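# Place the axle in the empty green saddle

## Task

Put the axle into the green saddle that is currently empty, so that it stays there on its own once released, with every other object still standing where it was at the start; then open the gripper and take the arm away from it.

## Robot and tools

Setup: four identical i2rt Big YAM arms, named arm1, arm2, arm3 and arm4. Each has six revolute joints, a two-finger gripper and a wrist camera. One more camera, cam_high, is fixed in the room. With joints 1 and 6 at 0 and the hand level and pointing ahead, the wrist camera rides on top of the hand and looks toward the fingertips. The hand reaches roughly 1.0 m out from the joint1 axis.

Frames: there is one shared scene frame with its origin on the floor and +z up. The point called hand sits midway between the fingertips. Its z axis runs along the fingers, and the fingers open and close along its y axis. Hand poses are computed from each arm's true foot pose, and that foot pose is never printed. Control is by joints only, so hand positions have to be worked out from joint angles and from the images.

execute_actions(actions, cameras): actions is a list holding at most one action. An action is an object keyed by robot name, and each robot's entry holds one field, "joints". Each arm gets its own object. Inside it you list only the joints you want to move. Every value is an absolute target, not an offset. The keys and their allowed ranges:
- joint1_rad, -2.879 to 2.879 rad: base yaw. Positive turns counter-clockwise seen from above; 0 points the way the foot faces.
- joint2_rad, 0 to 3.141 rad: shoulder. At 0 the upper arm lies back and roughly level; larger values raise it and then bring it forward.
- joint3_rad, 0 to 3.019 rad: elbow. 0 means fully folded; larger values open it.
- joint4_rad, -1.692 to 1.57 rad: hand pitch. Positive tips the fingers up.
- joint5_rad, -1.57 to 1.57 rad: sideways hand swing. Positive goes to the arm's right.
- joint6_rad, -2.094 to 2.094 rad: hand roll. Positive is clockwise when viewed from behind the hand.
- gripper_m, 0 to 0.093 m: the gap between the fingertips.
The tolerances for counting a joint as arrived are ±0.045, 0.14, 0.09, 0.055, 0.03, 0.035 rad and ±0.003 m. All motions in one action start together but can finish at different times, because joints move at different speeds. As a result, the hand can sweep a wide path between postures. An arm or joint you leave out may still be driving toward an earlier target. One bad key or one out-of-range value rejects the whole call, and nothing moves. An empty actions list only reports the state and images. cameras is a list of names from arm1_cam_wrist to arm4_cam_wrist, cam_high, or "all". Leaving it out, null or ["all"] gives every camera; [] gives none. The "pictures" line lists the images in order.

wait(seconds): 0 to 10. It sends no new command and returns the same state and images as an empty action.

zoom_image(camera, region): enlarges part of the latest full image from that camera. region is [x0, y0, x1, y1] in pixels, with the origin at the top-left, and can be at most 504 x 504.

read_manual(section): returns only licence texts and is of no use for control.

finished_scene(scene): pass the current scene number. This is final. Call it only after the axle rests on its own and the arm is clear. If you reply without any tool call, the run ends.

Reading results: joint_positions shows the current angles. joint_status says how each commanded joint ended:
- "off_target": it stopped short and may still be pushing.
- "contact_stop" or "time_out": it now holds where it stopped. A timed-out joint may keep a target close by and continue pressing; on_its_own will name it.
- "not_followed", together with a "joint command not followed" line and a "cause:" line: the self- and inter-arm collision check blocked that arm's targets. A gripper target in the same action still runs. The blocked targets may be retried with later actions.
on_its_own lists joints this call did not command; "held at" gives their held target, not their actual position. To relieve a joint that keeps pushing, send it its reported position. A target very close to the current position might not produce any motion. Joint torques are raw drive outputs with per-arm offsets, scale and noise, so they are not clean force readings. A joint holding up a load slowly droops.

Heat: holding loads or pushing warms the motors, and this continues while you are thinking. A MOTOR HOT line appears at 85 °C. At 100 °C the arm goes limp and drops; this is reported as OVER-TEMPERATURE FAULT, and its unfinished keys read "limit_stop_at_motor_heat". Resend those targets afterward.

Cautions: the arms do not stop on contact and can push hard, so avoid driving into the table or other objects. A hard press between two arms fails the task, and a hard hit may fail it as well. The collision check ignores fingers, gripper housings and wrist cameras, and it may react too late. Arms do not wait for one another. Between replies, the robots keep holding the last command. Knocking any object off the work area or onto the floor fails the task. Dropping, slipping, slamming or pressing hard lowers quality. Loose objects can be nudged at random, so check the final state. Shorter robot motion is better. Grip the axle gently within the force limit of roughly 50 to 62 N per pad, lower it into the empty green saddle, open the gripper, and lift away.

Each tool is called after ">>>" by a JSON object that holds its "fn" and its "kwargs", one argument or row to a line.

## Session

>>> {"fn": "execute_actions", "kwargs": {
  "actions": []
}}

Scene clock: 0.00 s.
Joint torques (N m, as the arm reports them, + toward a larger angle): no reading
Motor temperatures (°C, as the motors report them): arm1=[31 32 38 29 28 32] | arm2=[30 32 34 32 31 28] | arm3=[30 30 36 31 32 31] | arm4=[31 33 40 31 28 28]
arm1.joint_positions: joint1_rad=+0.639 joint2_rad=+0.591 joint3_rad=+1.454 joint4_rad=-1.509 joint5_rad=+0.094 joint6_rad=-0.069 gripper_m=+0.095
arm1.joint_status: not commanded
arm1.hand: x=-0.5437 y=+0.1904 z=+1.3048 quat_wxyz=(-0.373, -0.395, -0.800, +0.254) (m; scene frame)
arm2.joint_positions: joint1_rad=+0.666 joint2_rad=+0.576 joint3_rad=+1.450 joint4_rad=-1.202 joint5_rad=-0.070 joint6_rad=+0.412 gripper_m=+0.094
arm2.joint_status: not commanded
arm2.hand: x=-0.7840 y=-0.1845 z=+1.3754 quat_wxyz=(-0.124, +0.651, -0.487, -0.569) (m; scene frame)
arm3.joint_positions: joint1_rad=+0.707 joint2_rad=+0.510 joint3_rad=+1.461 joint4_rad=-1.274 joint5_rad=-0.041 joint6_rad=+0.144 gripper_m=+0.095
arm3.joint_status: not commanded
arm3.hand: x=+0.7546 y=+0.2092 z=+1.3757 quat_wxyz=(-0.549, -0.396, -0.709, +0.197) (m; scene frame)
arm4.joint_positions: joint1_rad=+0.779 joint2_rad=+0.476 joint3_rad=+1.323 joint4_rad=-1.450 joint5_rad=+0.042 joint6_rad=+0.014 gripper_m=+0.095
arm4.joint_status: not commanded
arm4.hand: x=+0.5262 y=-0.2206 z=+1.2760 quat_wxyz=(-0.194, +0.809, -0.359, -0.423) (m; scene frame)
pictures: arm1_cam_wrist, arm2_cam_wrist, arm3_cam_wrist, arm4_cam_wrist, cam_high
Images, in order (width x height): arm1_cam_wrist 504x504, arm2_cam_wrist 504x504, arm3_cam_wrist 504x504, arm4_cam_wrist 504x504, cam_high 896x504.

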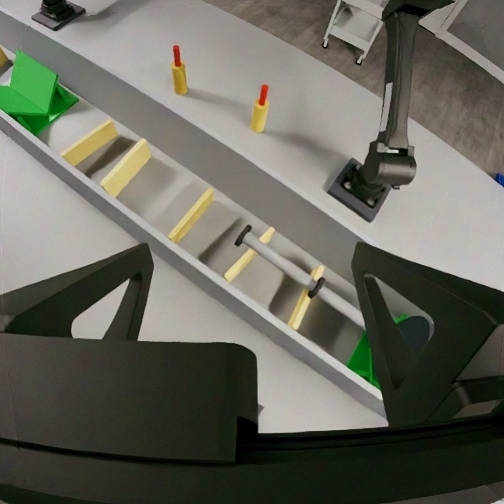

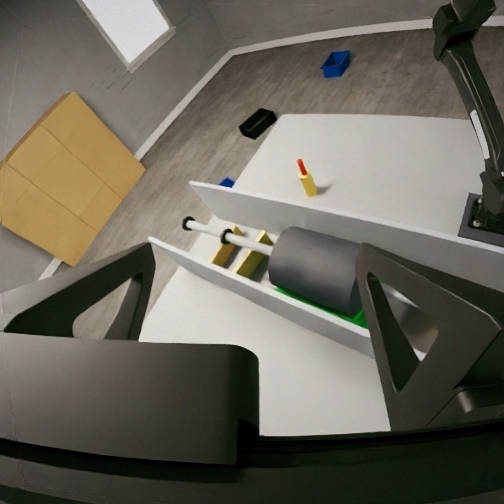

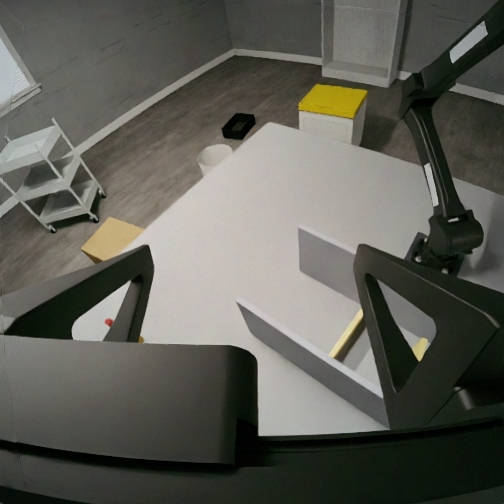

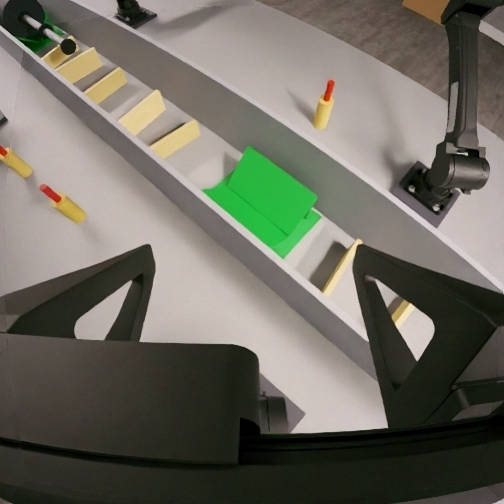

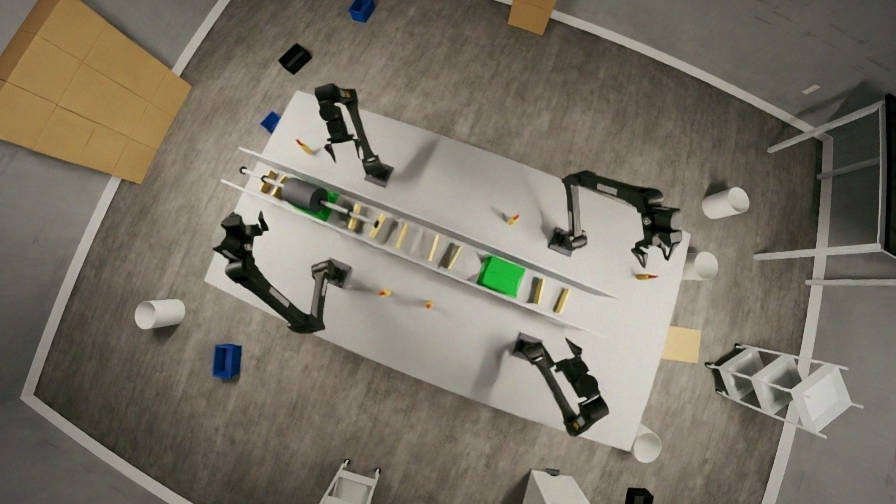

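>>> {"fn": "execute_actions", "kwargs": {
  "actions": [
    {"arm2":{"joints":{"joint1_rad":0.91,"joint2_rad":1.86,"joint3_rad":2.2,"joint4_rad":-1.675,"joint5_rad":0,"joint6_rad":-0.66}},"arm1":{"joints":{"joint1_rad":-0.28,"joint2_rad":1.2,"joint3_rad":1.42,"joint4_rad":-1.675,"joint5_rad":0,"joint6_rad":-1.86}},"arm4":{"joints":{"joint1_rad":0.75,"joint2_rad":1.45,"joint3_rad":1.78,"joint4_rad":-1.675,"joint5_rad":0,"joint6_rad":-0.8}},"arm3":{"joints":{"joint1_rad":1.5}}}
  ]
}}

Scene clock: 16.67 s.
Joint torques (N m, as the arm reports them, + toward a larger angle): arm1=[ 0.45 -5.34  9.93  0.55 -0.14  0.06] | arm2=[  0.66 -20.24  13.23  -0.05   0.12  -0.11] | arm3=[-0.44  4.31  8.64  2.28 -0.02 -0.14] | arm4=[ -0.26 -13.27   9.61   0.25  -0.18  -0.09]
Motor temperatures (°C, as the motors report them): arm1=[31 32 40 29 28 32] | arm2=[30 32 36 32 31 28] | arm3=[30 31 38 31 32 31] | arm4=[31 33 43 31 28 28]
arm1.joint_positions: joint1_rad=-0.281 joint2_rad=+1.211 joint3_rad=+1.402 joint4_rad=-1.667 joint5_rad=+0.000 joint6_rad=-1.850 gripper_m=+0.095
arm1.joint_status: all done
arm1.hand: x=-0.7415 y=+0.0161 z=+1.1011 quat_wxyz=(+0.012, -0.005, -0.999, +0.048) (m; scene frame)
arm2.joint_positions: joint1_rad=+0.904 joint2_rad=+1.866 joint3_rad=+2.151 joint4_rad=-1.667 joint5_rad=-0.003 joint6_rad=-0.650 gripper_m=+0.094
arm2.joint_status: all done
arm2.hand: x=-1.1116 y=+0.0371 z=+1.1059 quat_wxyz=(-0.060, +0.995, -0.020, -0.072) (m; scene frame)
arm3.joint_positions: joint1_rad=+1.486 joint2_rad=+0.510 joint3_rad=+1.461 joint4_rad=-1.274 joint5_rad=-0.041 joint6_rad=+0.144 gripper_m=+0.095
arm3.joint_status: all done
arm3.hand: x=+0.8168 y=+0.3307 z=+1.3768 quat_wxyz=(-0.585, -0.097, -0.805, -0.027) (m; scene frame)
arm4.joint_positions: joint1_rad=+0.767 joint2_rad=+1.441 joint3_rad=+1.763 joint4_rad=-1.664 joint5_rad=+0.002 joint6_rad=-0.787 gripper_m=+0.095
arm4.joint_status: all done
arm4.hand: x=+0.3252 y=-0.0164 z=+1.1603 quat_wxyz=(-0.081, +0.994, -0.012, -0.079) (m; scene frame)
pictures: arm1_cam_wrist, arm2_cam_wrist, arm3_cam_wrist, arm4_cam_wrist, cam_high
Images, in order (width x height): arm1_cam_wrist 504x504, arm2_cam_wrist 504x504, arm3_cam_wrist 504x504, arm4_cam_wrist 504x504, cam_high 896x504.

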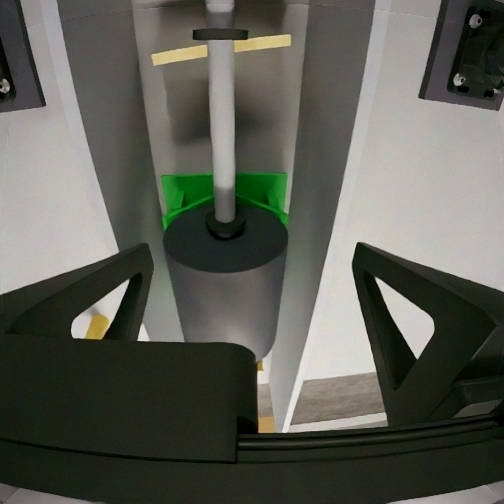

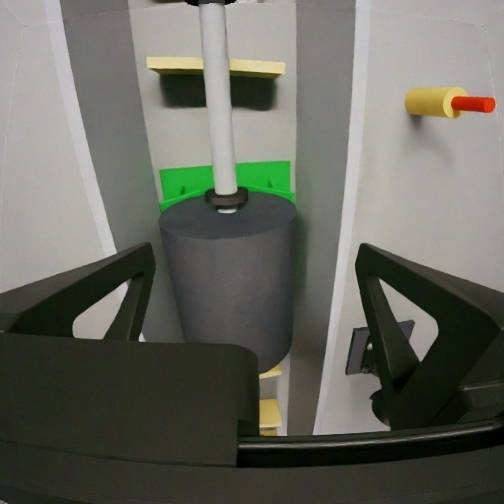

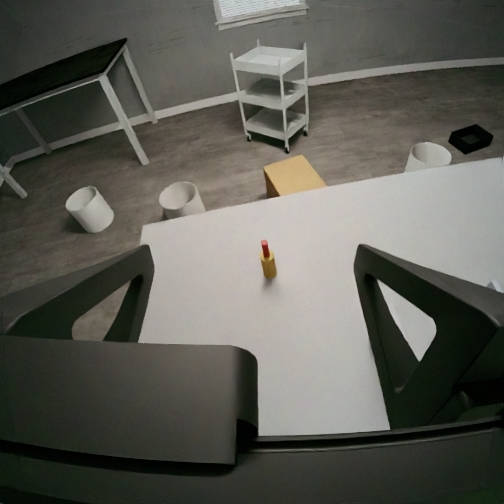

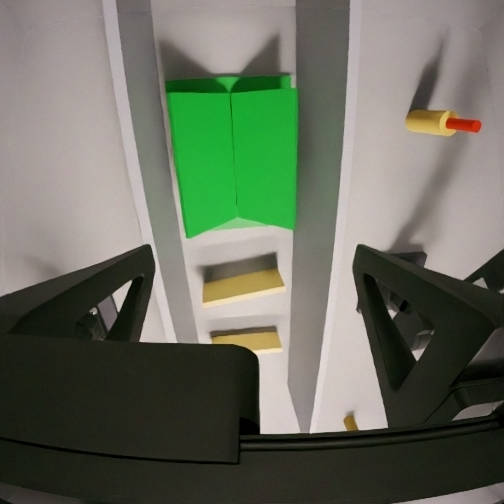

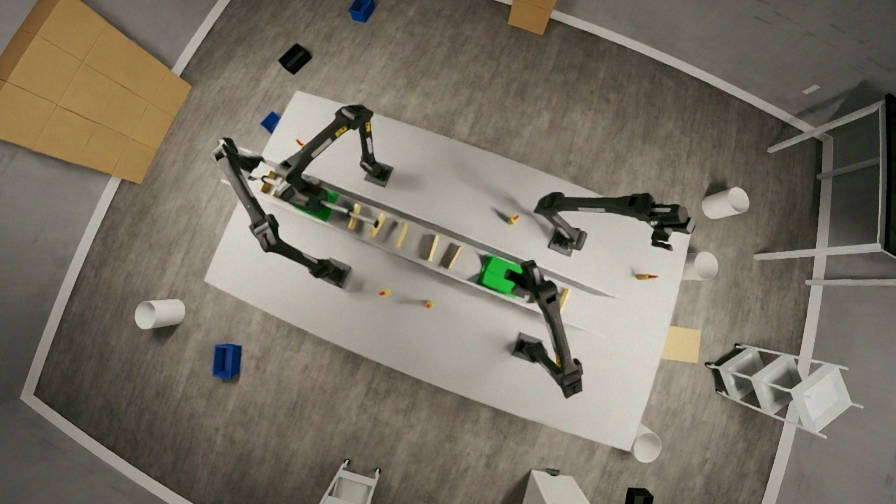

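>>> {"fn": "execute_actions", "kwargs": {
  "actions": [
    {"arm2":{"joints":{"joint1_rad":0.94,"joint2_rad":2.01,"joint3_rad":1.835,"joint4_rad":-1.365}},"arm1":{"joints":{"joint2_rad":1.29,"joint3_rad":0.912,"joint4_rad":-1.175}}}
  ],
  "cameras": ["arm1_cam_wrist","arm2_cam_wrist"]
}}

Scene clock: 25.67 s.
Joint torques (N m, as the arm reports them, + toward a larger angle): arm1=[ 0.47 -5.09  8.2   1.24 -0.14  0.05] | arm2=[  0.08 -22.83  10.75   0.17   0.08  -0.11] | arm3=[-0.09  4.36  8.73  2.11 -0.02 -0.11] | arm4=[ -0.28 -13.26   9.57   0.23  -0.17  -0.09]
Motor temperatures (°C, as the motors report them): arm1=[31 32 41 29 28 32] | arm2=[30 33 38 32 31 29] | arm3=[30 30 38 31 32 31] | arm4=[31 34 44 31 28 28]
arm1.joint_positions: joint1_rad=-0.281 joint2_rad=+1.296 joint3_rad=+0.907 joint4_rad=-1.185 joint5_rad=+0.000 joint6_rad=-1.850 gripper_m=+0.095
arm1.joint_status: all done
arm1.hand: x=-0.7370 y=+0.0277 z=+0.8870 quat_wxyz=(-0.002, -0.005, -1.000, +0.001) (m; scene frame)
arm2.joint_positions: joint1_rad=+0.939 joint2_rad=+2.020 joint3_rad=+1.813 joint4_rad=-1.374 joint5_rad=-0.003 joint6_rad=-0.650 gripper_m=+0.094
arm2.joint_status: all done
arm2.hand: x=-1.1309 y=+0.0267 z=+0.8845 quat_wxyz=(+0.002, +1.000, -0.003, +0.006) (m; scene frame)
arm3.joint_positions: joint1_rad=+1.486 joint2_rad=+0.510 joint3_rad=+1.461 joint4_rad=-1.274 joint5_rad=-0.041 joint6_rad=+0.144 gripper_m=+0.095
arm3.joint_status: not commanded
arm3.hand: x=+0.8168 y=+0.3307 z=+1.3768 quat_wxyz=(-0.585, -0.097, -0.805, -0.027) (m; scene frame)
arm4.joint_positions: joint1_rad=+0.767 joint2_rad=+1.441 joint3_rad=+1.763 joint4_rad=-1.664 joint5_rad=+0.002 joint6_rad=-0.787 gripper_m=+0.095
arm4.joint_status: not commanded
arm4.hand: x=+0.3252 y=-0.0164 z=+1.1603 quat_wxyz=(-0.081, +0.994, -0.012, -0.079) (m; scene frame)
pictures: arm1_cam_wrist, arm2_cam_wrist
Images, in order (width x height): arm1_cam_wrist 504x504, arm2_cam_wrist 504x504.

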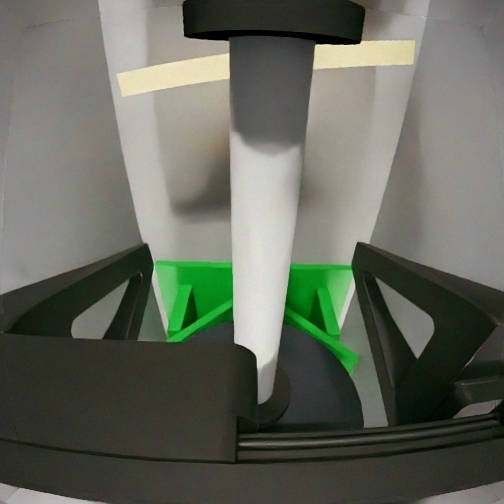

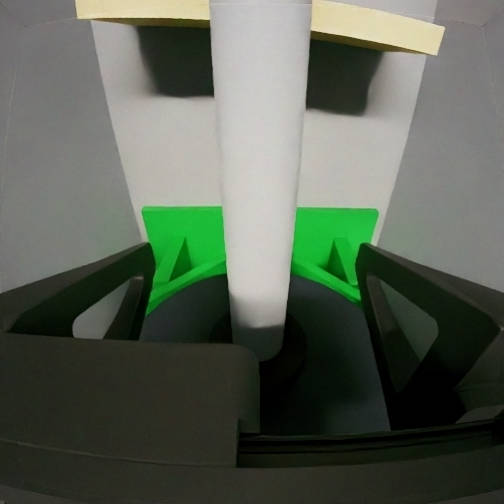

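>>> {"fn": "execute_actions", "kwargs": {
  "actions": [
    {"arm1":{"joints":{"gripper_m":0}},"arm2":{"joints":{"gripper_m":0}}}
  ],
  "cameras": []
}}

>>> {"fn": "execute_actions", "kwargs": {
  "actions": [
    {"arm2":{"joints":{"joint2_rad":1.95,"joint3_rad":2.16,"joint4_rad":-1.656}},"arm1":{"joints":{"joint2_rad":1.20,"joint3_rad":1.225,"joint4_rad":-1.496}}}
  ],
  "cameras": []
}}

>>> {"fn": "execute_actions", "kwargs": {
  "actions": [
    {"arm2":{"joints":{"joint1_rad":0.785,"joint2_rad":1.675,"joint3_rad":1.765,"joint4_rad":-1.595,"joint6_rad":-0.79}},"arm1":{"joints":{"joint1_rad":0.115,"joint2_rad":1.185,"joint3_rad":1.28,"joint4_rad":-1.564,"joint6_rad":-1.44}}}
  ],
  "cameras": ["arm1_cam_wrist"]
}}

>>> {"fn": "execute_actions", "kwargs": {
  "actions": [
    {"arm2":{"joints":{"joint1_rad":0.575,"joint2_rad":1.462,"joint3_rad":1.502,"joint4_rad":-1.551,"joint6_rad":-1.0}},"arm1":{"joints":{"joint1_rad":0.468,"joint2_rad":1.283,"joint3_rad":1.368,"joint4_rad":-1.551,"joint6_rad":-1.085}}}
  ],
  "cameras": ["arm1_cam_wrist"]
}}

>>> {"fn": "execute_actions", "kwargs": {
  "actions": [
    {"arm2":{"joints":{"joint1_rad":0.288,"joint2_rad":1.318,"joint3_rad":1.355,"joint4_rad":-1.55,"joint6_rad":-1.29}},"arm1":{"joints":{"joint1_rad":0.728,"joint2_rad":1.48,"joint3_rad":1.572,"joint4_rad":-1.553,"joint6_rad":-0.825}}}
  ],
  "cameras": ["arm1_cam_wrist"]
}}

>>> {"fn": "execute_actions", "kwargs": {
  "actions": [
    {"arm2":{"joints":{"joint1_rad":-0.055,"joint2_rad":1.278,"joint3_rad":1.318,"joint4_rad":-1.55,"joint6_rad":-1.63}},"arm1":{"joints":{"joint1_rad":0.906,"joint2_rad":1.735,"joint3_rad":1.895,"joint4_rad":-1.615,"joint6_rad":-0.65}}}
  ],
  "cameras": ["arm1_cam_wrist","cam_high"]
}}

Scene clock: 51.23 s.
Joint torques (N m, as the arm reports them, + toward a larger angle): arm1=[ 0.39 -5.15  8.16  0.68 -0.01  0.04] | arm2=[  0.27 -22.6   10.87   0.17  -0.07  -0.03] | arm3=[ 0.35  4.13  8.67  2.33 -0.01 -0.15] | arm4=[ -0.3  -13.24   9.57   0.23  -0.18  -0.09]
Motor temperatures (°C, as the motors report them): arm1=[31 32 41 29 28 32] | arm2=[30 34 38 32 31 29] | arm3=[30 30 38 31 32 31] | arm4=[31 34 46 31 28 28]
arm1.joint_positions: joint1_rad=-0.281 joint2_rad=+1.295 joint3_rad=+0.907 joint4_rad=-1.173 joint5_rad=-0.003 joint6_rad=-1.850 gripper_m=+0.024
arm1.joint_status: gripper_m off_target (ended at +0.024, target +0.000)
arm1.hand: x=-0.7372 y=+0.0247 z=+0.8873 quat_wxyz=(-0.002, -0.004, -1.000, +0.008) (m; scene frame)
arm2.joint_positions: joint1_rad=+0.939 joint2_rad=+2.020 joint3_rad=+1.813 joint4_rad=-1.370 joint5_rad=+0.002 joint6_rad=-0.655 gripper_m=+0.024
arm2.joint_status: gripper_m off_target (ended at +0.024, target +0.000)
arm2.hand: x=-1.1314 y=+0.0280 z=+0.8845 quat_wxyz=(-0.001, +1.000, -0.001, +0.006) (m; scene frame)
arm3.joint_positions: joint1_rad=+1.486 joint2_rad=+0.510 joint3_rad=+1.461 joint4_rad=-1.274 joint5_rad=-0.041 joint6_rad=+0.144 gripper_m=+0.095
arm3.joint_status: not commanded
arm3.hand: x=+0.8168 y=+0.3307 z=+1.3768 quat_wxyz=(-0.585, -0.097, -0.805, -0.027) (m; scene frame)
arm4.joint_positions: joint1_rad=+0.767 joint2_rad=+1.441 joint3_rad=+1.763 joint4_rad=-1.664 joint5_rad=+0.002 joint6_rad=-0.787 gripper_m=+0.095
arm4.joint_status: not commanded
arm4.hand: x=+0.3252 y=-0.0164 z=+1.1603 quat_wxyz=(-0.081, +0.994, -0.012, -0.079) (m; scene frame)
pictures: none
No camera images: the call's "cameras" was empty. Leave "cameras" out to get every camera's image.

Scene clock: 52.43 s.
Joint torques (N m, as the arm reports them, + toward a larger angle): arm1=[ 0.36 -6.38 13.93  0.54 -0.11 -0.03] | arm2=[  0.23 -25.88  16.29  -0.22  -0.1   -0.12] | arm3=[-0.61  3.92  8.68  2.1   0.04 -0.08] | arm4=[ -0.34 -13.21   9.56   0.26  -0.17  -0.09]
Motor temperatures (°C, as the motors report them): arm1=[31 32 42 29 28 32] | arm2=[30 34 39 32 31 29] | arm3=[30 30 38 31 32 31] | arm4=[31 34 46 31 28 28]
arm1.joint_positions: joint1_rad=-0.281 joint2_rad=+1.222 joint3_rad=+1.158 joint4_rad=-1.491 joint5_rad=+0.000 joint6_rad=-1.842 gripper_m=+0.024
arm1.joint_status: all done
arm1.hand: x=-0.7385 y=+0.0241 z=+1.0036 quat_wxyz=(+0.000, -0.009, -1.000, +0.010) (m; scene frame)
arm2.joint_positions: joint1_rad=+0.939 joint2_rad=+1.996 joint3_rad=+2.072 joint4_rad=-1.654 joint5_rad=+0.002 joint6_rad=-0.647 gripper_m=+0.024
arm2.joint_status: all done
arm2.hand: x=-1.1313 y=+0.0269 z=+0.9978 quat_wxyz=(-0.001, +1.000, -0.004, +0.006) (m; scene frame)
arm3.joint_positions: joint1_rad=+1.486 joint2_rad=+0.510 joint3_rad=+1.461 joint4_rad=-1.274 joint5_rad=-0.041 joint6_rad=+0.144 gripper_m=+0.095
arm3.joint_status: not commanded
arm3.hand: x=+0.8168 y=+0.3307 z=+1.3768 quat_wxyz=(-0.585, -0.097, -0.805, -0.027) (m; scene frame)
arm4.joint_positions: joint1_rad=+0.767 joint2_rad=+1.441 joint3_rad=+1.763 joint4_rad=-1.664 joint5_rad=+0.002 joint6_rad=-0.787 gripper_m=+0.095
arm4.joint_status: not commanded
arm4.hand: x=+0.3252 y=-0.0164 z=+1.1603 quat_wxyz=(-0.081, +0.994, -0.012, -0.079) (m; scene frame)
pictures: none
No camera images: the call's "cameras" was empty. Leave "cameras" out to get every camera's image.

Scene clock: 53.67 s.
Joint torques (N m, as the arm reports them, + toward a larger angle): arm1=[ 0.88 -6.71 14.1   1.09 -0.29  0.04] | arm2=[  0.57 -21.4   11.72   0.1    0.11  -0.03] | arm3=[-0.27  4.4   8.58  2.23 -0.02 -0.14] | arm4=[ -0.27 -13.21   9.59   0.25  -0.18  -0.09]
Motor temperatures (°C, as the motors report them): arm1=[31 32 42 29 28 32] | arm2=[30 34 39 32 31 29] | arm3=[30 30 38 31 32 31] | arm4=[31 34 46 31 28 28]
arm1.joint_positions: joint1_rad=+0.108 joint2_rad=+1.214 joint3_rad=+1.211 joint4_rad=-1.570 joint5_rad=+0.004 joint6_rad=-1.430 gripper_m=+0.024
arm1.joint_status: all done
arm1.hand: x=-0.6085 y=+0.0184 z=+1.0268 quat_wxyz=(+0.000, -0.020, -1.000, +0.002) (m; scene frame)
arm2.joint_positions: joint1_rad=+0.778 joint2_rad=+1.718 joint3_rad=+1.734 joint4_rad=-1.600 joint5_rad=-0.004 joint6_rad=-0.785 gripper_m=+0.024
arm2.joint_status: all done
arm2.hand: x=-0.9995 y=+0.0303 z=+1.0232 quat_wxyz=(+0.003, +1.000, -0.016, +0.006) (m; scene frame)
arm3.joint_positions: joint1_rad=+1.486 joint2_rad=+0.510 joint3_rad=+1.461 joint4_rad=-1.274 joint5_rad=-0.041 joint6_rad=+0.144 gripper_m=+0.095
arm3.joint_status: not commanded
arm3.hand: x=+0.8168 y=+0.3307 z=+1.3768 quat_wxyz=(-0.585, -0.097, -0.805, -0.027) (m; scene frame)
arm4.joint_positions: joint1_rad=+0.767 joint2_rad=+1.441 joint3_rad=+1.763 joint4_rad=-1.664 joint5_rad=+0.002 joint6_rad=-0.787 gripper_m=+0.095
arm4.joint_status: not commanded
arm4.hand: x=+0.3252 y=-0.0164 z=+1.1603 quat_wxyz=(-0.081, +0.994, -0.012, -0.079) (m; scene frame)
pictures: arm1_cam_wrist
Images, in order (width x height): arm1_cam_wrist 504x504.

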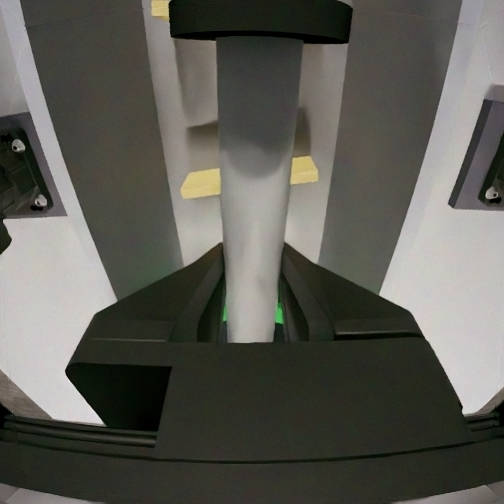

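Scene clock: 54.80 s.
Joint torques (N m, as the arm reports them, + toward a larger angle): arm1=[ 0.19 -7.05 14.52  1.   -0.23  0.06] | arm2=[  1.24 -16.32  11.71   0.13  -0.01   0.14] | arm3=[-0.19  4.22  8.78  2.34 -0.02 -0.1 ] | arm4=[ -0.23 -13.24   9.59   0.26  -0.17  -0.1 ]
Motor temperatures (°C, as the motors report them): arm1=[31 32 43 29 28 32] | arm2=[30 34 39 32 31 29] | arm3=[30 30 38 31 32 31] | arm4=[31 34 46 31 28 28]
arm1.joint_positions: joint1_rad=+0.469 joint2_rad=+1.302 joint3_rad=+1.294 joint4_rad=-1.554 joint5_rad=+0.003 joint6_rad=-1.077 gripper_m=+0.024
arm1.joint_status: all done
arm1.hand: x=-0.4766 y=+0.0190 z=+1.0302 quat_wxyz=(-0.003, -0.016, -1.000, +0.008) (m; scene frame)
arm2.joint_positions: joint1_rad=+0.563 joint2_rad=+1.496 joint3_rad=+1.471 joint4_rad=-1.557 joint5_rad=-0.001 joint6_rad=-1.009 gripper_m=+0.024
arm2.joint_status: all done
arm2.hand: x=-0.8671 y=+0.0269 z=+1.0262 quat_wxyz=(+0.003, +1.000, -0.012, +0.005) (m; scene frame)
arm3.joint_positions: joint1_rad=+1.486 joint2_rad=+0.510 joint3_rad=+1.461 joint4_rad=-1.274 joint5_rad=-0.041 joint6_rad=+0.144 gripper_m=+0.095
arm3.joint_status: not commanded
arm3.hand: x=+0.8168 y=+0.3307 z=+1.3768 quat_wxyz=(-0.585, -0.097, -0.805, -0.027) (m; scene frame)
arm4.joint_positions: joint1_rad=+0.767 joint2_rad=+1.441 joint3_rad=+1.763 joint4_rad=-1.664 joint5_rad=+0.002 joint6_rad=-0.787 gripper_m=+0.095
arm4.joint_status: not commanded
arm4.hand: x=+0.3252 y=-0.0164 z=+1.1603 quat_wxyz=(-0.081, +0.994, -0.012, -0.079) (m; scene frame)
pictures: arm1_cam_wrist
Images, in order (width x height): arm1_cam_wrist 504x504.

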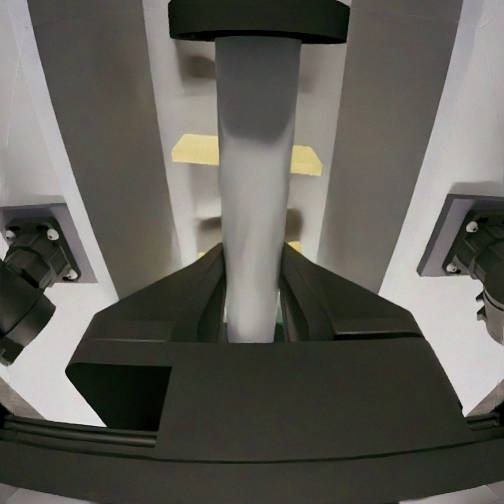

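Scene clock: 55.97 s.
Joint torques (N m, as the arm reports them, + toward a larger angle): arm1=[  0.27 -10.58  14.48   1.06  -0.25   0.09] | arm2=[  1.05 -13.78  11.87   0.01  -0.16   0.17] | arm3=[ 0.16  3.92  8.67  2.13 -0.01 -0.1 ] | arm4=[ -0.32 -13.26   9.58   0.25  -0.17  -0.09]
Motor temperatures (°C, as the motors report them): arm1=[31 32 43 29 28 32] | arm2=[30 34 39 32 31 29] | arm3=[30 30 38 31 32 31] | arm4=[31 34 46 31 28 28]
arm1.joint_positions: joint1_rad=+0.727 joint2_rad=+1.508 joint3_rad=+1.501 joint4_rad=-1.557 joint5_rad=+0.003 joint6_rad=-0.821 gripper_m=+0.024
arm1.joint_status: all done
arm1.hand: x=-0.3454 y=+0.0127 z=+1.0296 quat_wxyz=(-0.003, -0.015, -1.000, +0.006) (m; scene frame)
arm2.joint_positions: joint1_rad=+0.273 joint2_rad=+1.354 joint3_rad=+1.323 joint4_rad=-1.553 joint5_rad=+0.003 joint6_rad=-1.301 gripper_m=+0.024
arm2.joint_status: all done
arm2.hand: x=-0.7353 y=+0.0223 z=+1.0268 quat_wxyz=(+0.003, +1.000, -0.011, +0.006) (m; scene frame)
arm3.joint_positions: joint1_rad=+1.486 joint2_rad=+0.510 joint3_rad=+1.461 joint4_rad=-1.274 joint5_rad=-0.041 joint6_rad=+0.144 gripper_m=+0.095
arm3.joint_status: not commanded
arm3.hand: x=+0.8168 y=+0.3307 z=+1.3768 quat_wxyz=(-0.585, -0.097, -0.805, -0.027) (m; scene frame)
arm4.joint_positions: joint1_rad=+0.767 joint2_rad=+1.441 joint3_rad=+1.763 joint4_rad=-1.664 joint5_rad=+0.002 joint6_rad=-0.787 gripper_m=+0.095
arm4.joint_status: not commanded
arm4.hand: x=+0.3252 y=-0.0164 z=+1.1603 quat_wxyz=(-0.081, +0.994, -0.012, -0.079) (m; scene frame)
pictures: arm1_cam_wrist
Images, in order (width x height): arm1_cam_wrist 504x504.

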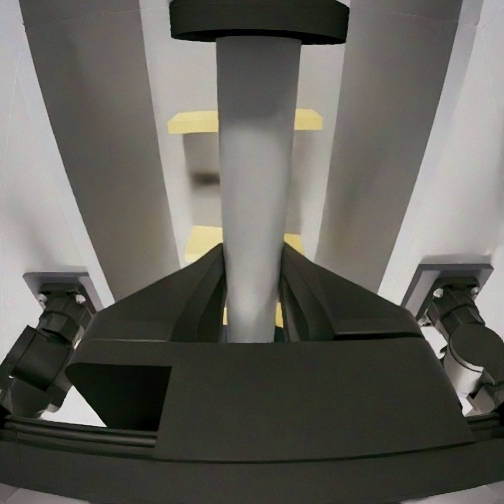

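Scene clock: 57.10 s.
Joint torques (N m, as the arm reports them, + toward a larger angle): arm1=[  0.69 -14.43  14.59   1.11  -0.4    0.11] | arm2=[  1.26 -14.17  11.63  -0.14  -0.23   0.13] | arm3=[ 0.58  4.44  8.86  2.24 -0.02 -0.08] | arm4=[ -0.3  -13.26   9.59   0.25  -0.18  -0.09]
Motor temperatures (°C, as the motors report them): arm1=[31 32 44 29 28 32] | arm2=[30 34 39 32 31 29] | arm3=[30 30 38 31 32 31] | arm4=[31 34 46 31 28 28]
arm1.joint_positions: joint1_rad=+0.904 joint2_rad=+1.769 joint3_rad=+1.820 joint4_rad=-1.621 joint5_rad=+0.008 joint6_rad=-0.648 gripper_m=+0.024
arm1.joint_status: all done
arm1.hand: x=-0.2168 y=+0.0098 z=+1.0280 quat_wxyz=(+0.000, -0.014, -1.000, +0.006) (m; scene frame)
arm2.joint_positions: joint1_rad=-0.066 joint2_rad=+1.324 joint3_rad=+1.288 joint4_rad=-1.549 joint5_rad=+0.005 joint6_rad=-1.640 gripper_m=+0.024
arm2.joint_status: all done
arm2.hand: x=-0.6066 y=+0.0205 z=+1.0249 quat_wxyz=(+0.005, +1.000, -0.010, +0.005) (m; scene frame)
arm3.joint_positions: joint1_rad=+1.486 joint2_rad=+0.510 joint3_rad=+1.461 joint4_rad=-1.274 joint5_rad=-0.041 joint6_rad=+0.144 gripper_m=+0.095
arm3.joint_status: not commanded
arm3.hand: x=+0.8168 y=+0.3307 z=+1.3768 quat_wxyz=(-0.585, -0.097, -0.805, -0.027) (m; scene frame)
arm4.joint_positions: joint1_rad=+0.767 joint2_rad=+1.441 joint3_rad=+1.763 joint4_rad=-1.664 joint5_rad=+0.002 joint6_rad=-0.787 gripper_m=+0.095
arm4.joint_status: not commanded
arm4.hand: x=+0.3252 y=-0.0164 z=+1.1603 quat_wxyz=(-0.081, +0.994, -0.012, -0.079) (m; scene frame)
pictures: arm1_cam_wrist, cam_high
Images, in order (width x height): arm1_cam_wrist 504x504, cam_high 896x504.

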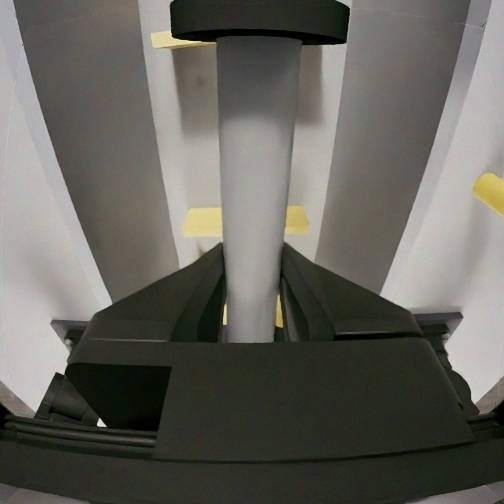

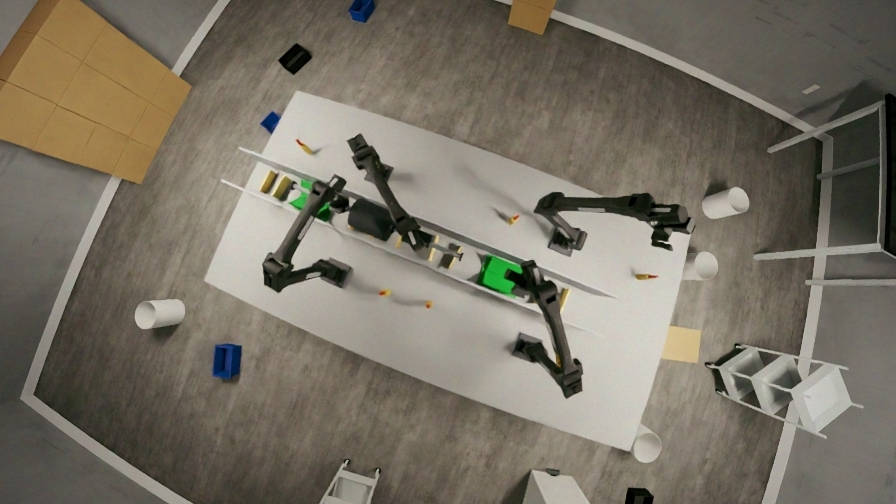

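>>> {"fn": "execute_actions", "kwargs": {
  "actions": [
    {"arm2":{"joints":{"joint1_rad":-0.39,"joint2_rad":1.35,"joint3_rad":1.435,"joint4_rad":-1.55,"joint6_rad":-1.965}},"arm1":{"joints":{"joint1_rad":1.027,"joint2_rad":1.99,"joint3_rad":2.272,"joint4_rad":-1.64,"joint6_rad":-0.53}},"arm4":{"joints":{"joint1_rad":0.945,"joint2_rad":1.83,"joint3_rad":2.18,"joint6_rad":-0.6}}}
  ],
  "cameras": ["arm4_cam_wrist","cam_high"]
}}

Scene clock: 65.43 s.
Joint torques (N m, as the arm reports them, + toward a larger angle): arm1=[  0.64 -18.28  14.72   1.63  -0.36   0.26] | arm2=[  0.08 -15.09  17.26  -0.57  -0.29   0.26] | arm3=[-0.28  4.26  8.54  2.28 -0.01 -0.13] | arm4=[  0.12 -21.19  12.37   0.4   -0.05   0.21]
Motor temperatures (°C, as the motors report them): arm1=[31 33 46 29 28 32] | arm2=[30 34 40 32 31 29] | arm3=[30 30 38 31 32 31] | arm4=[31 34 47 31 28 28]
arm1.joint_positions: joint1_rad=+1.022 joint2_rad=+2.034 joint3_rad=+2.197 joint4_rad=-1.651 joint5_rad=+0.007 joint6_rad=-0.544 gripper_m=+0.024
arm1.joint_status: all done
arm1.hand: x=-0.0907 y=+0.0071 z=+1.0225 quat_wxyz=(-0.035, -0.006, -0.999, +0.027) (m; scene frame)
arm2.joint_positions: joint1_rad=-0.390 joint2_rad=+1.394 joint3_rad=+1.334 joint4_rad=-1.541 joint5_rad=+0.006 joint6_rad=-1.986 gripper_m=+0.024
arm2.joint_status: joint3_rad time_out (moved +0.046 of +0.147); the others done
arm2.on_its_own: joint3_rad reads +1.334 and still pushes toward +1.435 since a time_out
arm2.hand: x=-0.4805 y=+0.0105 z=+1.0176 quat_wxyz=(+0.012, +1.000, +0.000, +0.000) (m; scene frame)
arm3.joint_positions: joint1_rad=+1.486 joint2_rad=+0.510 joint3_rad=+1.461 joint4_rad=-1.274 joint5_rad=-0.041 joint6_rad=+0.144 gripper_m=+0.095
arm3.joint_status: not commanded
arm3.hand: x=+0.8168 y=+0.3307 z=+1.3768 quat_wxyz=(-0.585, -0.097, -0.805, -0.027) (m; scene frame)
arm4.joint_positions: joint1_rad=+0.957 joint2_rad=+1.830 joint3_rad=+2.124 joint4_rad=-1.670 joint5_rad=+0.000 joint6_rad=-0.613 gripper_m=+0.095
arm4.joint_status: all done
arm4.hand: x=+0.1543 y=-0.0015 z=+1.1128 quat_wxyz=(-0.055, +0.995, -0.004, -0.080) (m; scene frame)
pictures: arm4_cam_wrist, cam_high
Images, in order (width x height): arm4_cam_wrist 504x504, cam_high 896x504.

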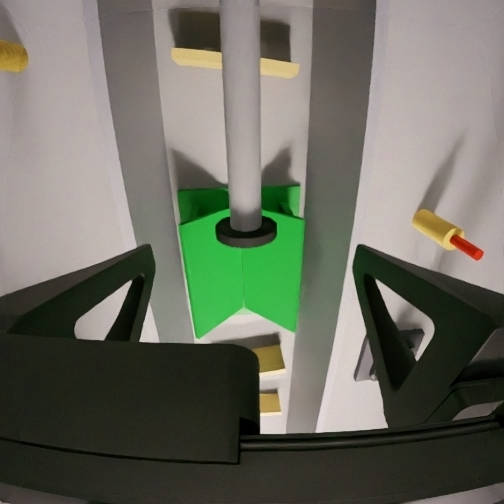

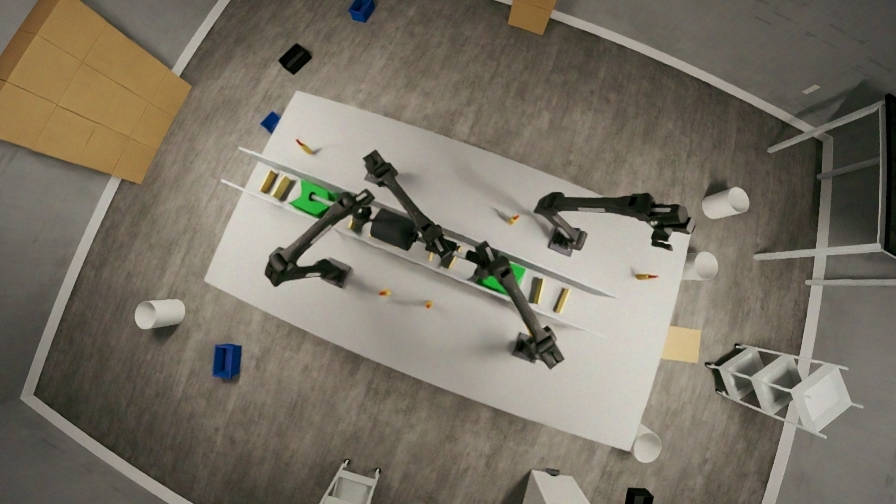

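>>> {"fn": "execute_actions", "kwargs": {
  "actions": [
    {"arm4":{"joints":{"joint2_rad":1.95,"joint3_rad":2.062}}}
  ],
  "cameras": ["arm4_cam_wrist"]
}}

Scene clock: 72.60 s.
Joint torques (N m, as the arm reports them, + toward a larger angle): arm1=[  0.63 -18.41  14.69   1.64  -0.37   0.26] | arm2=[  0.18 -15.11  17.27  -0.6   -0.29   0.26] | arm3=[ 0.73  4.08  8.64  2.35 -0.03 -0.12] | arm4=[  0.12 -23.26   7.96   0.09  -0.06   0.19]
Motor temperatures (°C, as the motors report them): arm1=[31 34 48 29 28 32] | arm2=[30 34 42 32 31 29] | arm3=[30 30 38 31 32 31] | arm4=[31 35 48 31 28 28]
arm1.joint_positions: joint1_rad=+1.022 joint2_rad=+2.034 joint3_rad=+2.197 joint4_rad=-1.651 joint5_rad=+0.007 joint6_rad=-0.544 gripper_m=+0.024
arm1.joint_status: not commanded
arm1.hand: x=-0.0907 y=+0.0071 z=+1.0225 quat_wxyz=(-0.035, -0.006, -0.999, +0.027) (m; scene frame)
arm2.joint_positions: joint1_rad=-0.390 joint2_rad=+1.394 joint3_rad=+1.334 joint4_rad=-1.541 joint5_rad=+0.006 joint6_rad=-1.986 gripper_m=+0.024
arm2.joint_status: not commanded
arm2.on_its_own: joint3_rad reads +1.334 and still pushes toward +1.435 since a time_out
arm2.hand: x=-0.4805 y=+0.0105 z=+1.0176 quat_wxyz=(+0.012, +1.000, +0.000, +0.000) (m; scene frame)
arm3.joint_positions: joint1_rad=+1.486 joint2_rad=+0.510 joint3_rad=+1.461 joint4_rad=-1.274 joint5_rad=-0.041 joint6_rad=+0.144 gripper_m=+0.095
arm3.joint_status: not commanded
arm3.hand: x=+0.8168 y=+0.3307 z=+1.3768 quat_wxyz=(-0.585, -0.097, -0.805, -0.027) (m; scene frame)
arm4.joint_positions: joint1_rad=+0.957 joint2_rad=+1.953 joint3_rad=+2.066 joint4_rad=-1.670 joint5_rad=+0.000 joint6_rad=-0.613 gripper_m=+0.095
arm4.joint_status: all done
arm4.hand: x=+0.1449 y=+0.0049 z=+1.0182 quat_wxyz=(-0.003, +1.000, -0.004, -0.006) (m; scene frame)
pictures: arm4_cam_wrist
Images, in order (width x height): arm4_cam_wrist 504x504.

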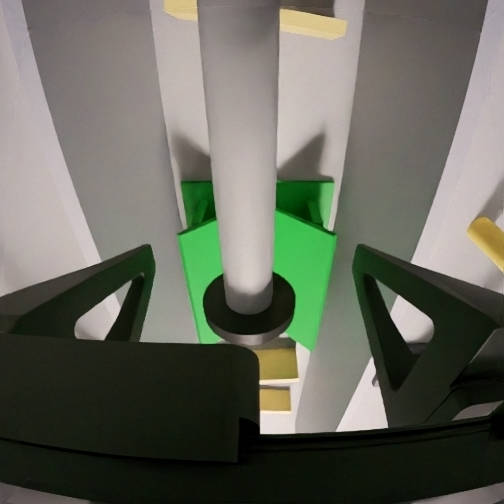

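>>> {"fn": "execute_actions", "kwargs": {
  "actions": []
}}

Scene clock: 88.23 s.
Joint torques (N m, as the arm reports them, + toward a larger angle): arm1=[  0.65 -18.42  14.67   1.63  -0.36   0.26] | arm2=[  0.02 -15.48  17.29  -0.59  -0.29   0.27] | arm3=[ 0.24  4.13  8.53  2.28 -0.02 -0.16] | arm4=[  0.12 -23.43   7.99   0.09  -0.06   0.2 ]
Motor temperatures (°C, as the motors report them): arm1=[31 36 50 29 28 32] | arm2=[30 34 44 32 31 29] | arm3=[30 30 38 31 32 31] | arm4=[31 36 46 31 28 28]
arm1.joint_positions: joint1_rad=+1.022 joint2_rad=+2.034 joint3_rad=+2.197 joint4_rad=-1.651 joint5_rad=+0.007 joint6_rad=-0.544 gripper_m=+0.024
arm1.joint_status: not commanded
arm1.hand: x=-0.0907 y=+0.0071 z=+1.0225 quat_wxyz=(-0.035, -0.006, -0.999, +0.027) (m; scene frame)
arm2.joint_positions: joint1_rad=-0.390 joint2_rad=+1.394 joint3_rad=+1.334 joint4_rad=-1.541 joint5_rad=+0.006 joint6_rad=-1.986 gripper_m=+0.024
arm2.joint_status: not commanded
arm2.on_its_own: joint3_rad reads +1.334 and still pushes toward +1.435 since a time_out
arm2.hand: x=-0.4805 y=+0.0105 z=+1.0176 quat_wxyz=(+0.012, +1.000, +0.000, +0.000) (m; scene frame)
arm3.joint_positions: joint1_rad=+1.486 joint2_rad=+0.510 joint3_rad=+1.461 joint4_rad=-1.274 joint5_rad=-0.041 joint6_rad=+0.144 gripper_m=+0.095
arm3.joint_status: not commanded
arm3.hand: x=+0.8168 y=+0.3307 z=+1.3768 quat_wxyz=(-0.585, -0.097, -0.805, -0.027) (m; scene frame)
arm4.joint_positions: joint1_rad=+0.957 joint2_rad=+1.953 joint3_rad=+2.066 joint4_rad=-1.670 joint5_rad=+0.000 joint6_rad=-0.613 gripper_m=+0.095
arm4.joint_status: all done
arm4.hand: x=+0.1449 y=+0.0049 z=+1.0182 quat_wxyz=(-0.003, +1.000, -0.004, -0.006) (m; scene frame)
pictures: arm1_cam_wrist, arm2_cam_wrist, arm3_cam_wrist, arm4_cam_wrist, cam_high
Images, in order (width x height): arm1_cam_wrist 504x504, arm2_cam_wrist 504x504, arm3_cam_wrist 504x504, arm4_cam_wrist 504x504, cam_high 896x504.

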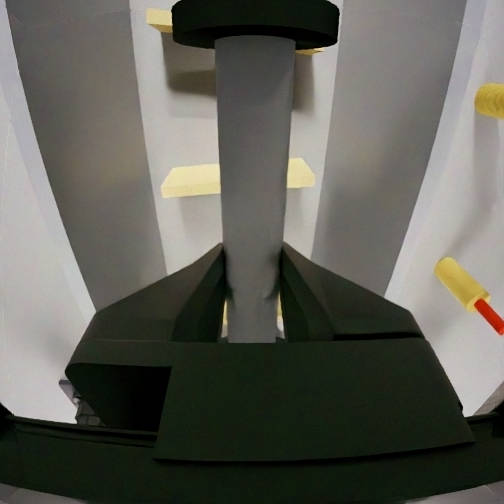

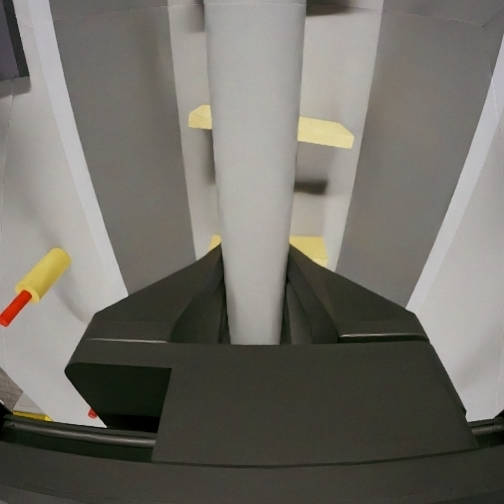

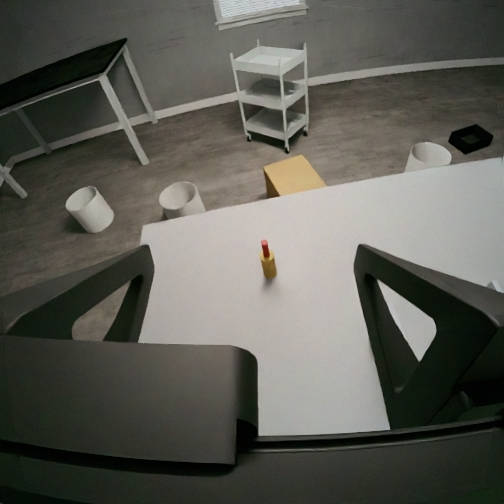

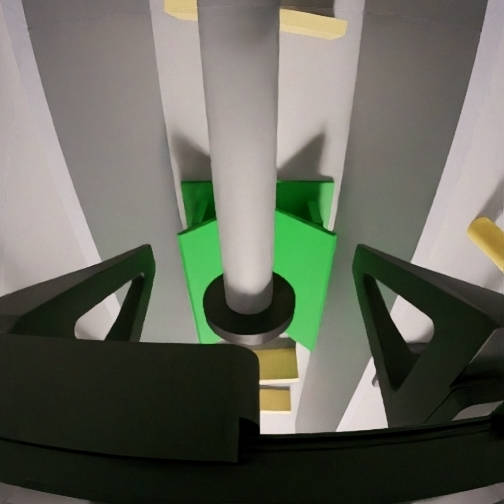

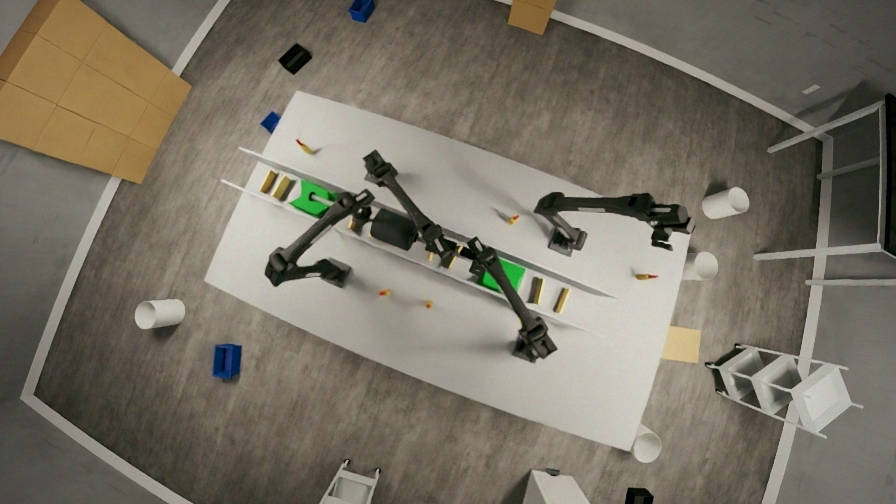

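>>> {"fn": "execute_actions", "kwargs": {
  "actions": [
    {"arm4":{"joints":{"joint3_rad":2.035,"joint4_rad":-1.65}}}
  ],
  "cameras": []
}}

>>> {"fn": "execute_actions", "kwargs": {
  "actions": [
    {"arm4":{"joints":{"gripper_m":0.0}}}
  ],
  "cameras": ["arm4_cam_wrist"]
}}

Scene clock: 94.00 s.
Joint torques (N m, as the arm reports them, + toward a larger angle): arm1=[  0.66 -18.41  14.68   1.63  -0.36   0.26] | arm2=[  0.19 -15.11  17.29  -0.53  -0.28   0.27] | arm3=[-0.99  4.53  8.51  2.43  0.01 -0.13] | arm4=[  0.04 -23.36   7.14   0.67  -0.06   0.19]
Motor temperatures (°C, as the motors report them): arm1=[31 36 50 29 28 32] | arm2=[30 34 45 32 31 29] | arm3=[30 30 38 31 32 31] | arm4=[31 36 45 31 28 28]
arm1.joint_positions: joint1_rad=+1.022 joint2_rad=+2.034 joint3_rad=+2.197 joint4_rad=-1.651 joint5_rad=+0.007 joint6_rad=-0.544 gripper_m=+0.024
arm1.joint_status: not commanded
arm1.hand: x=-0.0907 y=+0.0071 z=+1.0225 quat_wxyz=(-0.035, -0.006, -0.999, +0.027) (m; scene frame)
arm2.joint_positions: joint1_rad=-0.390 joint2_rad=+1.394 joint3_rad=+1.334 joint4_rad=-1.541 joint5_rad=+0.006 joint6_rad=-1.986 gripper_m=+0.024
arm2.joint_status: not commanded
arm2.on_its_own: joint3_rad reads +1.334 and still pushes toward +1.435 since a time_out
arm2.hand: x=-0.4805 y=+0.0105 z=+1.0176 quat_wxyz=(+0.012, +1.000, +0.000, +0.000) (m; scene frame)
arm3.joint_positions: joint1_rad=+1.486 joint2_rad=+0.510 joint3_rad=+1.461 joint4_rad=-1.274 joint5_rad=-0.041 joint6_rad=+0.144 gripper_m=+0.095
arm3.joint_status: not commanded
arm3.hand: x=+0.8168 y=+0.3307 z=+1.3768 quat_wxyz=(-0.585, -0.097, -0.805, -0.027) (m; scene frame)
arm4.joint_positions: joint1_rad=+0.957 joint2_rad=+1.952 joint3_rad=+2.052 joint4_rad=-1.663 joint5_rad=+0.000 joint6_rad=-0.613 gripper_m=+0.095
arm4.joint_status: all done
arm4.hand: x=+0.1460 y=+0.0041 z=+1.0135 quat_wxyz=(-0.001, +1.000, -0.004, -0.004) (m; scene frame)
pictures: none
No camera images: the call's "cameras" was empty. Leave "cameras" out to get every camera's image.

Scene clock: 94.73 s.
Joint torques (N m, as the arm reports them, + toward a larger angle): arm1=[  0.64 -18.38  14.66   1.76  -0.21   0.26] | arm2=[  0.03 -15.43  17.25  -0.61  -0.29   0.27] | arm3=[ 0.04  3.6   8.79  2.27 -0.02 -0.12] | arm4=[  0.11 -23.27   7.23   0.67   0.02   0.21]
Motor temperatures (°C, as the motors report them): arm1=[31 36 50 29 28 32] | arm2=[30 34 45 32 31 29] | arm3=[30 30 38 31 32 31] | arm4=[31 36 45 31 28 28]
arm1.joint_positions: joint1_rad=+1.022 joint2_rad=+2.034 joint3_rad=+2.197 joint4_rad=-1.654 joint5_rad=+0.003 joint6_rad=-0.544 gripper_m=+0.024
arm1.joint_status: not commanded
arm1.hand: x=-0.0909 y=+0.0080 z=+1.0225 quat_wxyz=(-0.035, -0.006, -0.999, +0.025) (m; scene frame)
arm2.joint_positions: joint1_rad=-0.390 joint2_rad=+1.394 joint3_rad=+1.334 joint4_rad=-1.542 joint5_rad=+0.006 joint6_rad=-1.986 gripper_m=+0.024
arm2.joint_status: not commanded
arm2.on_its_own: joint3_rad reads +1.334 and still pushes toward +1.435 since a time_out
arm2.hand: x=-0.4806 y=+0.0103 z=+1.0176 quat_wxyz=(+0.013, +1.000, +0.000, +0.000) (m; scene frame)
arm3.joint_positions: joint1_rad=+1.486 joint2_rad=+0.510 joint3_rad=+1.461 joint4_rad=-1.274 joint5_rad=-0.041 joint6_rad=+0.144 gripper_m=+0.095
arm3.joint_status: not commanded
arm3.hand: x=+0.8168 y=+0.3307 z=+1.3768 quat_wxyz=(-0.585, -0.097, -0.805, -0.027) (m; scene frame)
arm4.joint_positions: joint1_rad=+0.957 joint2_rad=+1.952 joint3_rad=+2.051 joint4_rad=-1.662 joint5_rad=-0.002 joint6_rad=-0.614 gripper_m=+0.023
arm4.joint_status: gripper_m off_target (ended at +0.023, target +0.000)
arm4.hand: x=+0.1459 y=+0.0038 z=+1.0132 quat_wxyz=(+0.000, +1.000, -0.003, -0.004) (m; scene frame)
pictures: arm4_cam_wrist
Images, in order (width x height): arm4_cam_wrist 504x504.

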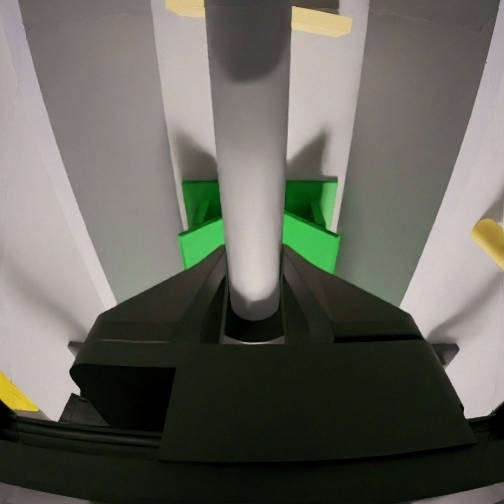

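Good grip.

>>> {"fn": "execute_actions", "kwargs": {
  "actions": [
    {"arm4":{"joints":{"joint3_rad":2.11,"joint2_rad":1.93}},"arm2":{"joints":{"joint2_rad":1.32}},"arm1":{"joints":{"gripper_m":0.093,"joint3_rad":2.21}}}
  ],
  "cameras": []
}}

>>> {"fn": "execute_actions", "kwargs": {
  "actions": [
    {"arm1":{"joints":{"joint2_rad":1.82,"joint4_rad":-1.675}}}
  ],
  "cameras": ["cam_high"]
}}

Scene clock: 99.83 s.
Joint torques (N m, as the arm reports them, + toward a larger angle): arm1=[  0.63 -16.06   9.58   1.67  -0.2    0.22] | arm2=[ -0.01 -17.17  17.25  -0.48  -0.21   0.26] | arm3=[ 0.08  4.04  8.68  2.39 -0.04 -0.12] | arm4=[  0.19 -24.79  12.56   0.5    0.02   0.21]
Motor temperatures (°C, as the motors report them): arm1=[31 36 51 29 28 32] | arm2=[30 34 45 32 31 29] | arm3=[30 30 38 31 32 31] | arm4=[31 36 45 31 28 28]
arm1.joint_positions: joint1_rad=+1.022 joint2_rad=+2.006 joint3_rad=+2.197 joint4_rad=-1.651 joint5_rad=+0.003 joint6_rad=-0.540 gripper_m=+0.093
arm1.joint_status: all done
arm1.hand: x=-0.0936 y=+0.0097 z=+1.0402 quat_wxyz=(-0.048, -0.008, -0.998, +0.033) (m; scene frame)
arm2.joint_positions: joint1_rad=-0.390 joint2_rad=+1.386 joint3_rad=+1.334 joint4_rad=-1.542 joint5_rad=+0.005 joint6_rad=-1.986 gripper_m=+0.024
arm2.joint_status: all done
arm2.on_its_own: joint3_rad reads +1.334 and still pushes toward +1.435 since a time_out
arm2.hand: x=-0.4812 y=+0.0097 z=+1.0203 quat_wxyz=(+0.009, +1.000, +0.000, +0.001) (m; scene frame)
arm3.joint_positions: joint1_rad=+1.486 joint2_rad=+0.510 joint3_rad=+1.461 joint4_rad=-1.274 joint5_rad=-0.041 joint6_rad=+0.144 gripper_m=+0.095
arm3.joint_status: not commanded
arm3.hand: x=+0.8168 y=+0.3307 z=+1.3768 quat_wxyz=(-0.585, -0.097, -0.805, -0.027) (m; scene frame)
arm4.joint_positions: joint1_rad=+0.957 joint2_rad=+1.950 joint3_rad=+2.051 joint4_rad=-1.658 joint5_rad=-0.002 joint6_rad=-0.614 gripper_m=+0.023
arm4.joint_status: all done
arm4.hand: x=+0.1452 y=+0.0043 z=+1.0145 quat_wxyz=(-0.002, +1.000, -0.003, -0.007) (m; scene frame)
pictures: none
No camera images: the call's "cameras" was empty. Leave "cameras" out to get every camera's image.

Scene clock: 101.10 s.
Joint torques (N m, as the arm reports them, + toward a larger angle): arm1=[  0.65 -11.71   9.74   1.11  -0.2    0.23] | arm2=[  0.12 -17.13  17.25  -0.52  -0.24   0.27] | arm3=[ 0.1   3.75  8.8   2.33  0.01 -0.08] | arm4=[  0.11 -24.86  12.55   0.5    0.02   0.21]
Motor temperatures (°C, as the motors report them): arm1=[31 36 50 29 28 32] | arm2=[30 34 45 32 31 29] | arm3=[30 30 38 31 32 31] | arm4=[31 36 46 31 28 28]
arm1.joint_positions: joint1_rad=+1.022 joint2_rad=+1.807 joint3_rad=+2.193 joint4_rad=-1.668 joint5_rad=+0.003 joint6_rad=-0.540 gripper_m=+0.093
arm1.joint_status: all done
arm1.hand: x=-0.1320 y=+0.0340 z=+1.1569 quat_wxyz=(-0.124, -0.008, -0.989, +0.079) (m; scene frame)
arm2.joint_positions: joint1_rad=-0.390 joint2_rad=+1.386 joint3_rad=+1.334 joint4_rad=-1.542 joint5_rad=+0.005 joint6_rad=-1.986 gripper_m=+0.024
arm2.joint_status: not commanded
arm2.on_its_own: joint3_rad reads +1.334 and still pushes toward +1.435 since a time_out
arm2.hand: x=-0.4812 y=+0.0097 z=+1.0203 quat_wxyz=(+0.009, +1.000, +0.000, +0.001) (m; scene frame)
arm3.joint_positions: joint1_rad=+1.486 joint2_rad=+0.510 joint3_rad=+1.461 joint4_rad=-1.274 joint5_rad=-0.041 joint6_rad=+0.144 gripper_m=+0.095
arm3.joint_status: not commanded
arm3.hand: x=+0.8168 y=+0.3307 z=+1.3768 quat_wxyz=(-0.585, -0.097, -0.805, -0.027) (m; scene frame)
arm4.joint_positions: joint1_rad=+0.957 joint2_rad=+1.950 joint3_rad=+2.051 joint4_rad=-1.658 joint5_rad=-0.002 joint6_rad=-0.614 gripper_m=+0.023
arm4.joint_status: not commanded
arm4.hand: x=+0.1452 y=+0.0043 z=+1.0145 quat_wxyz=(-0.002, +1.000, -0.003, -0.007) (m; scene frame)
pictures: cam_high
Images, in order (width x height): cam_high 896x504.

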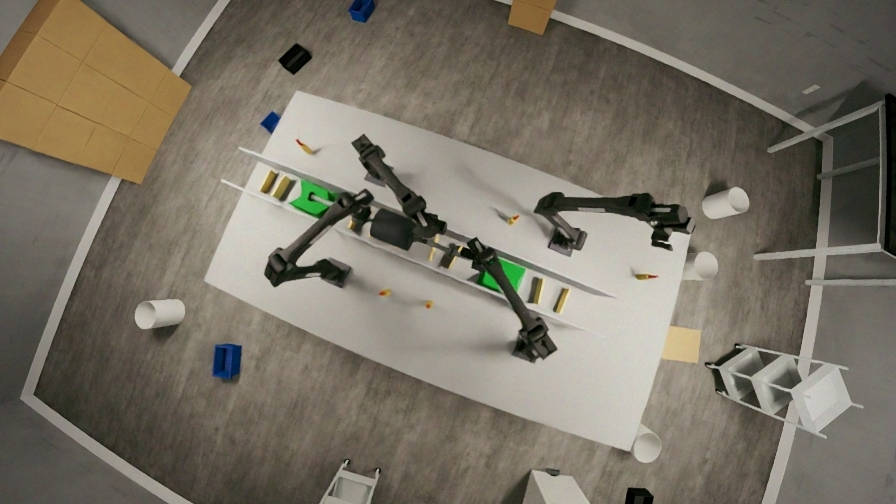

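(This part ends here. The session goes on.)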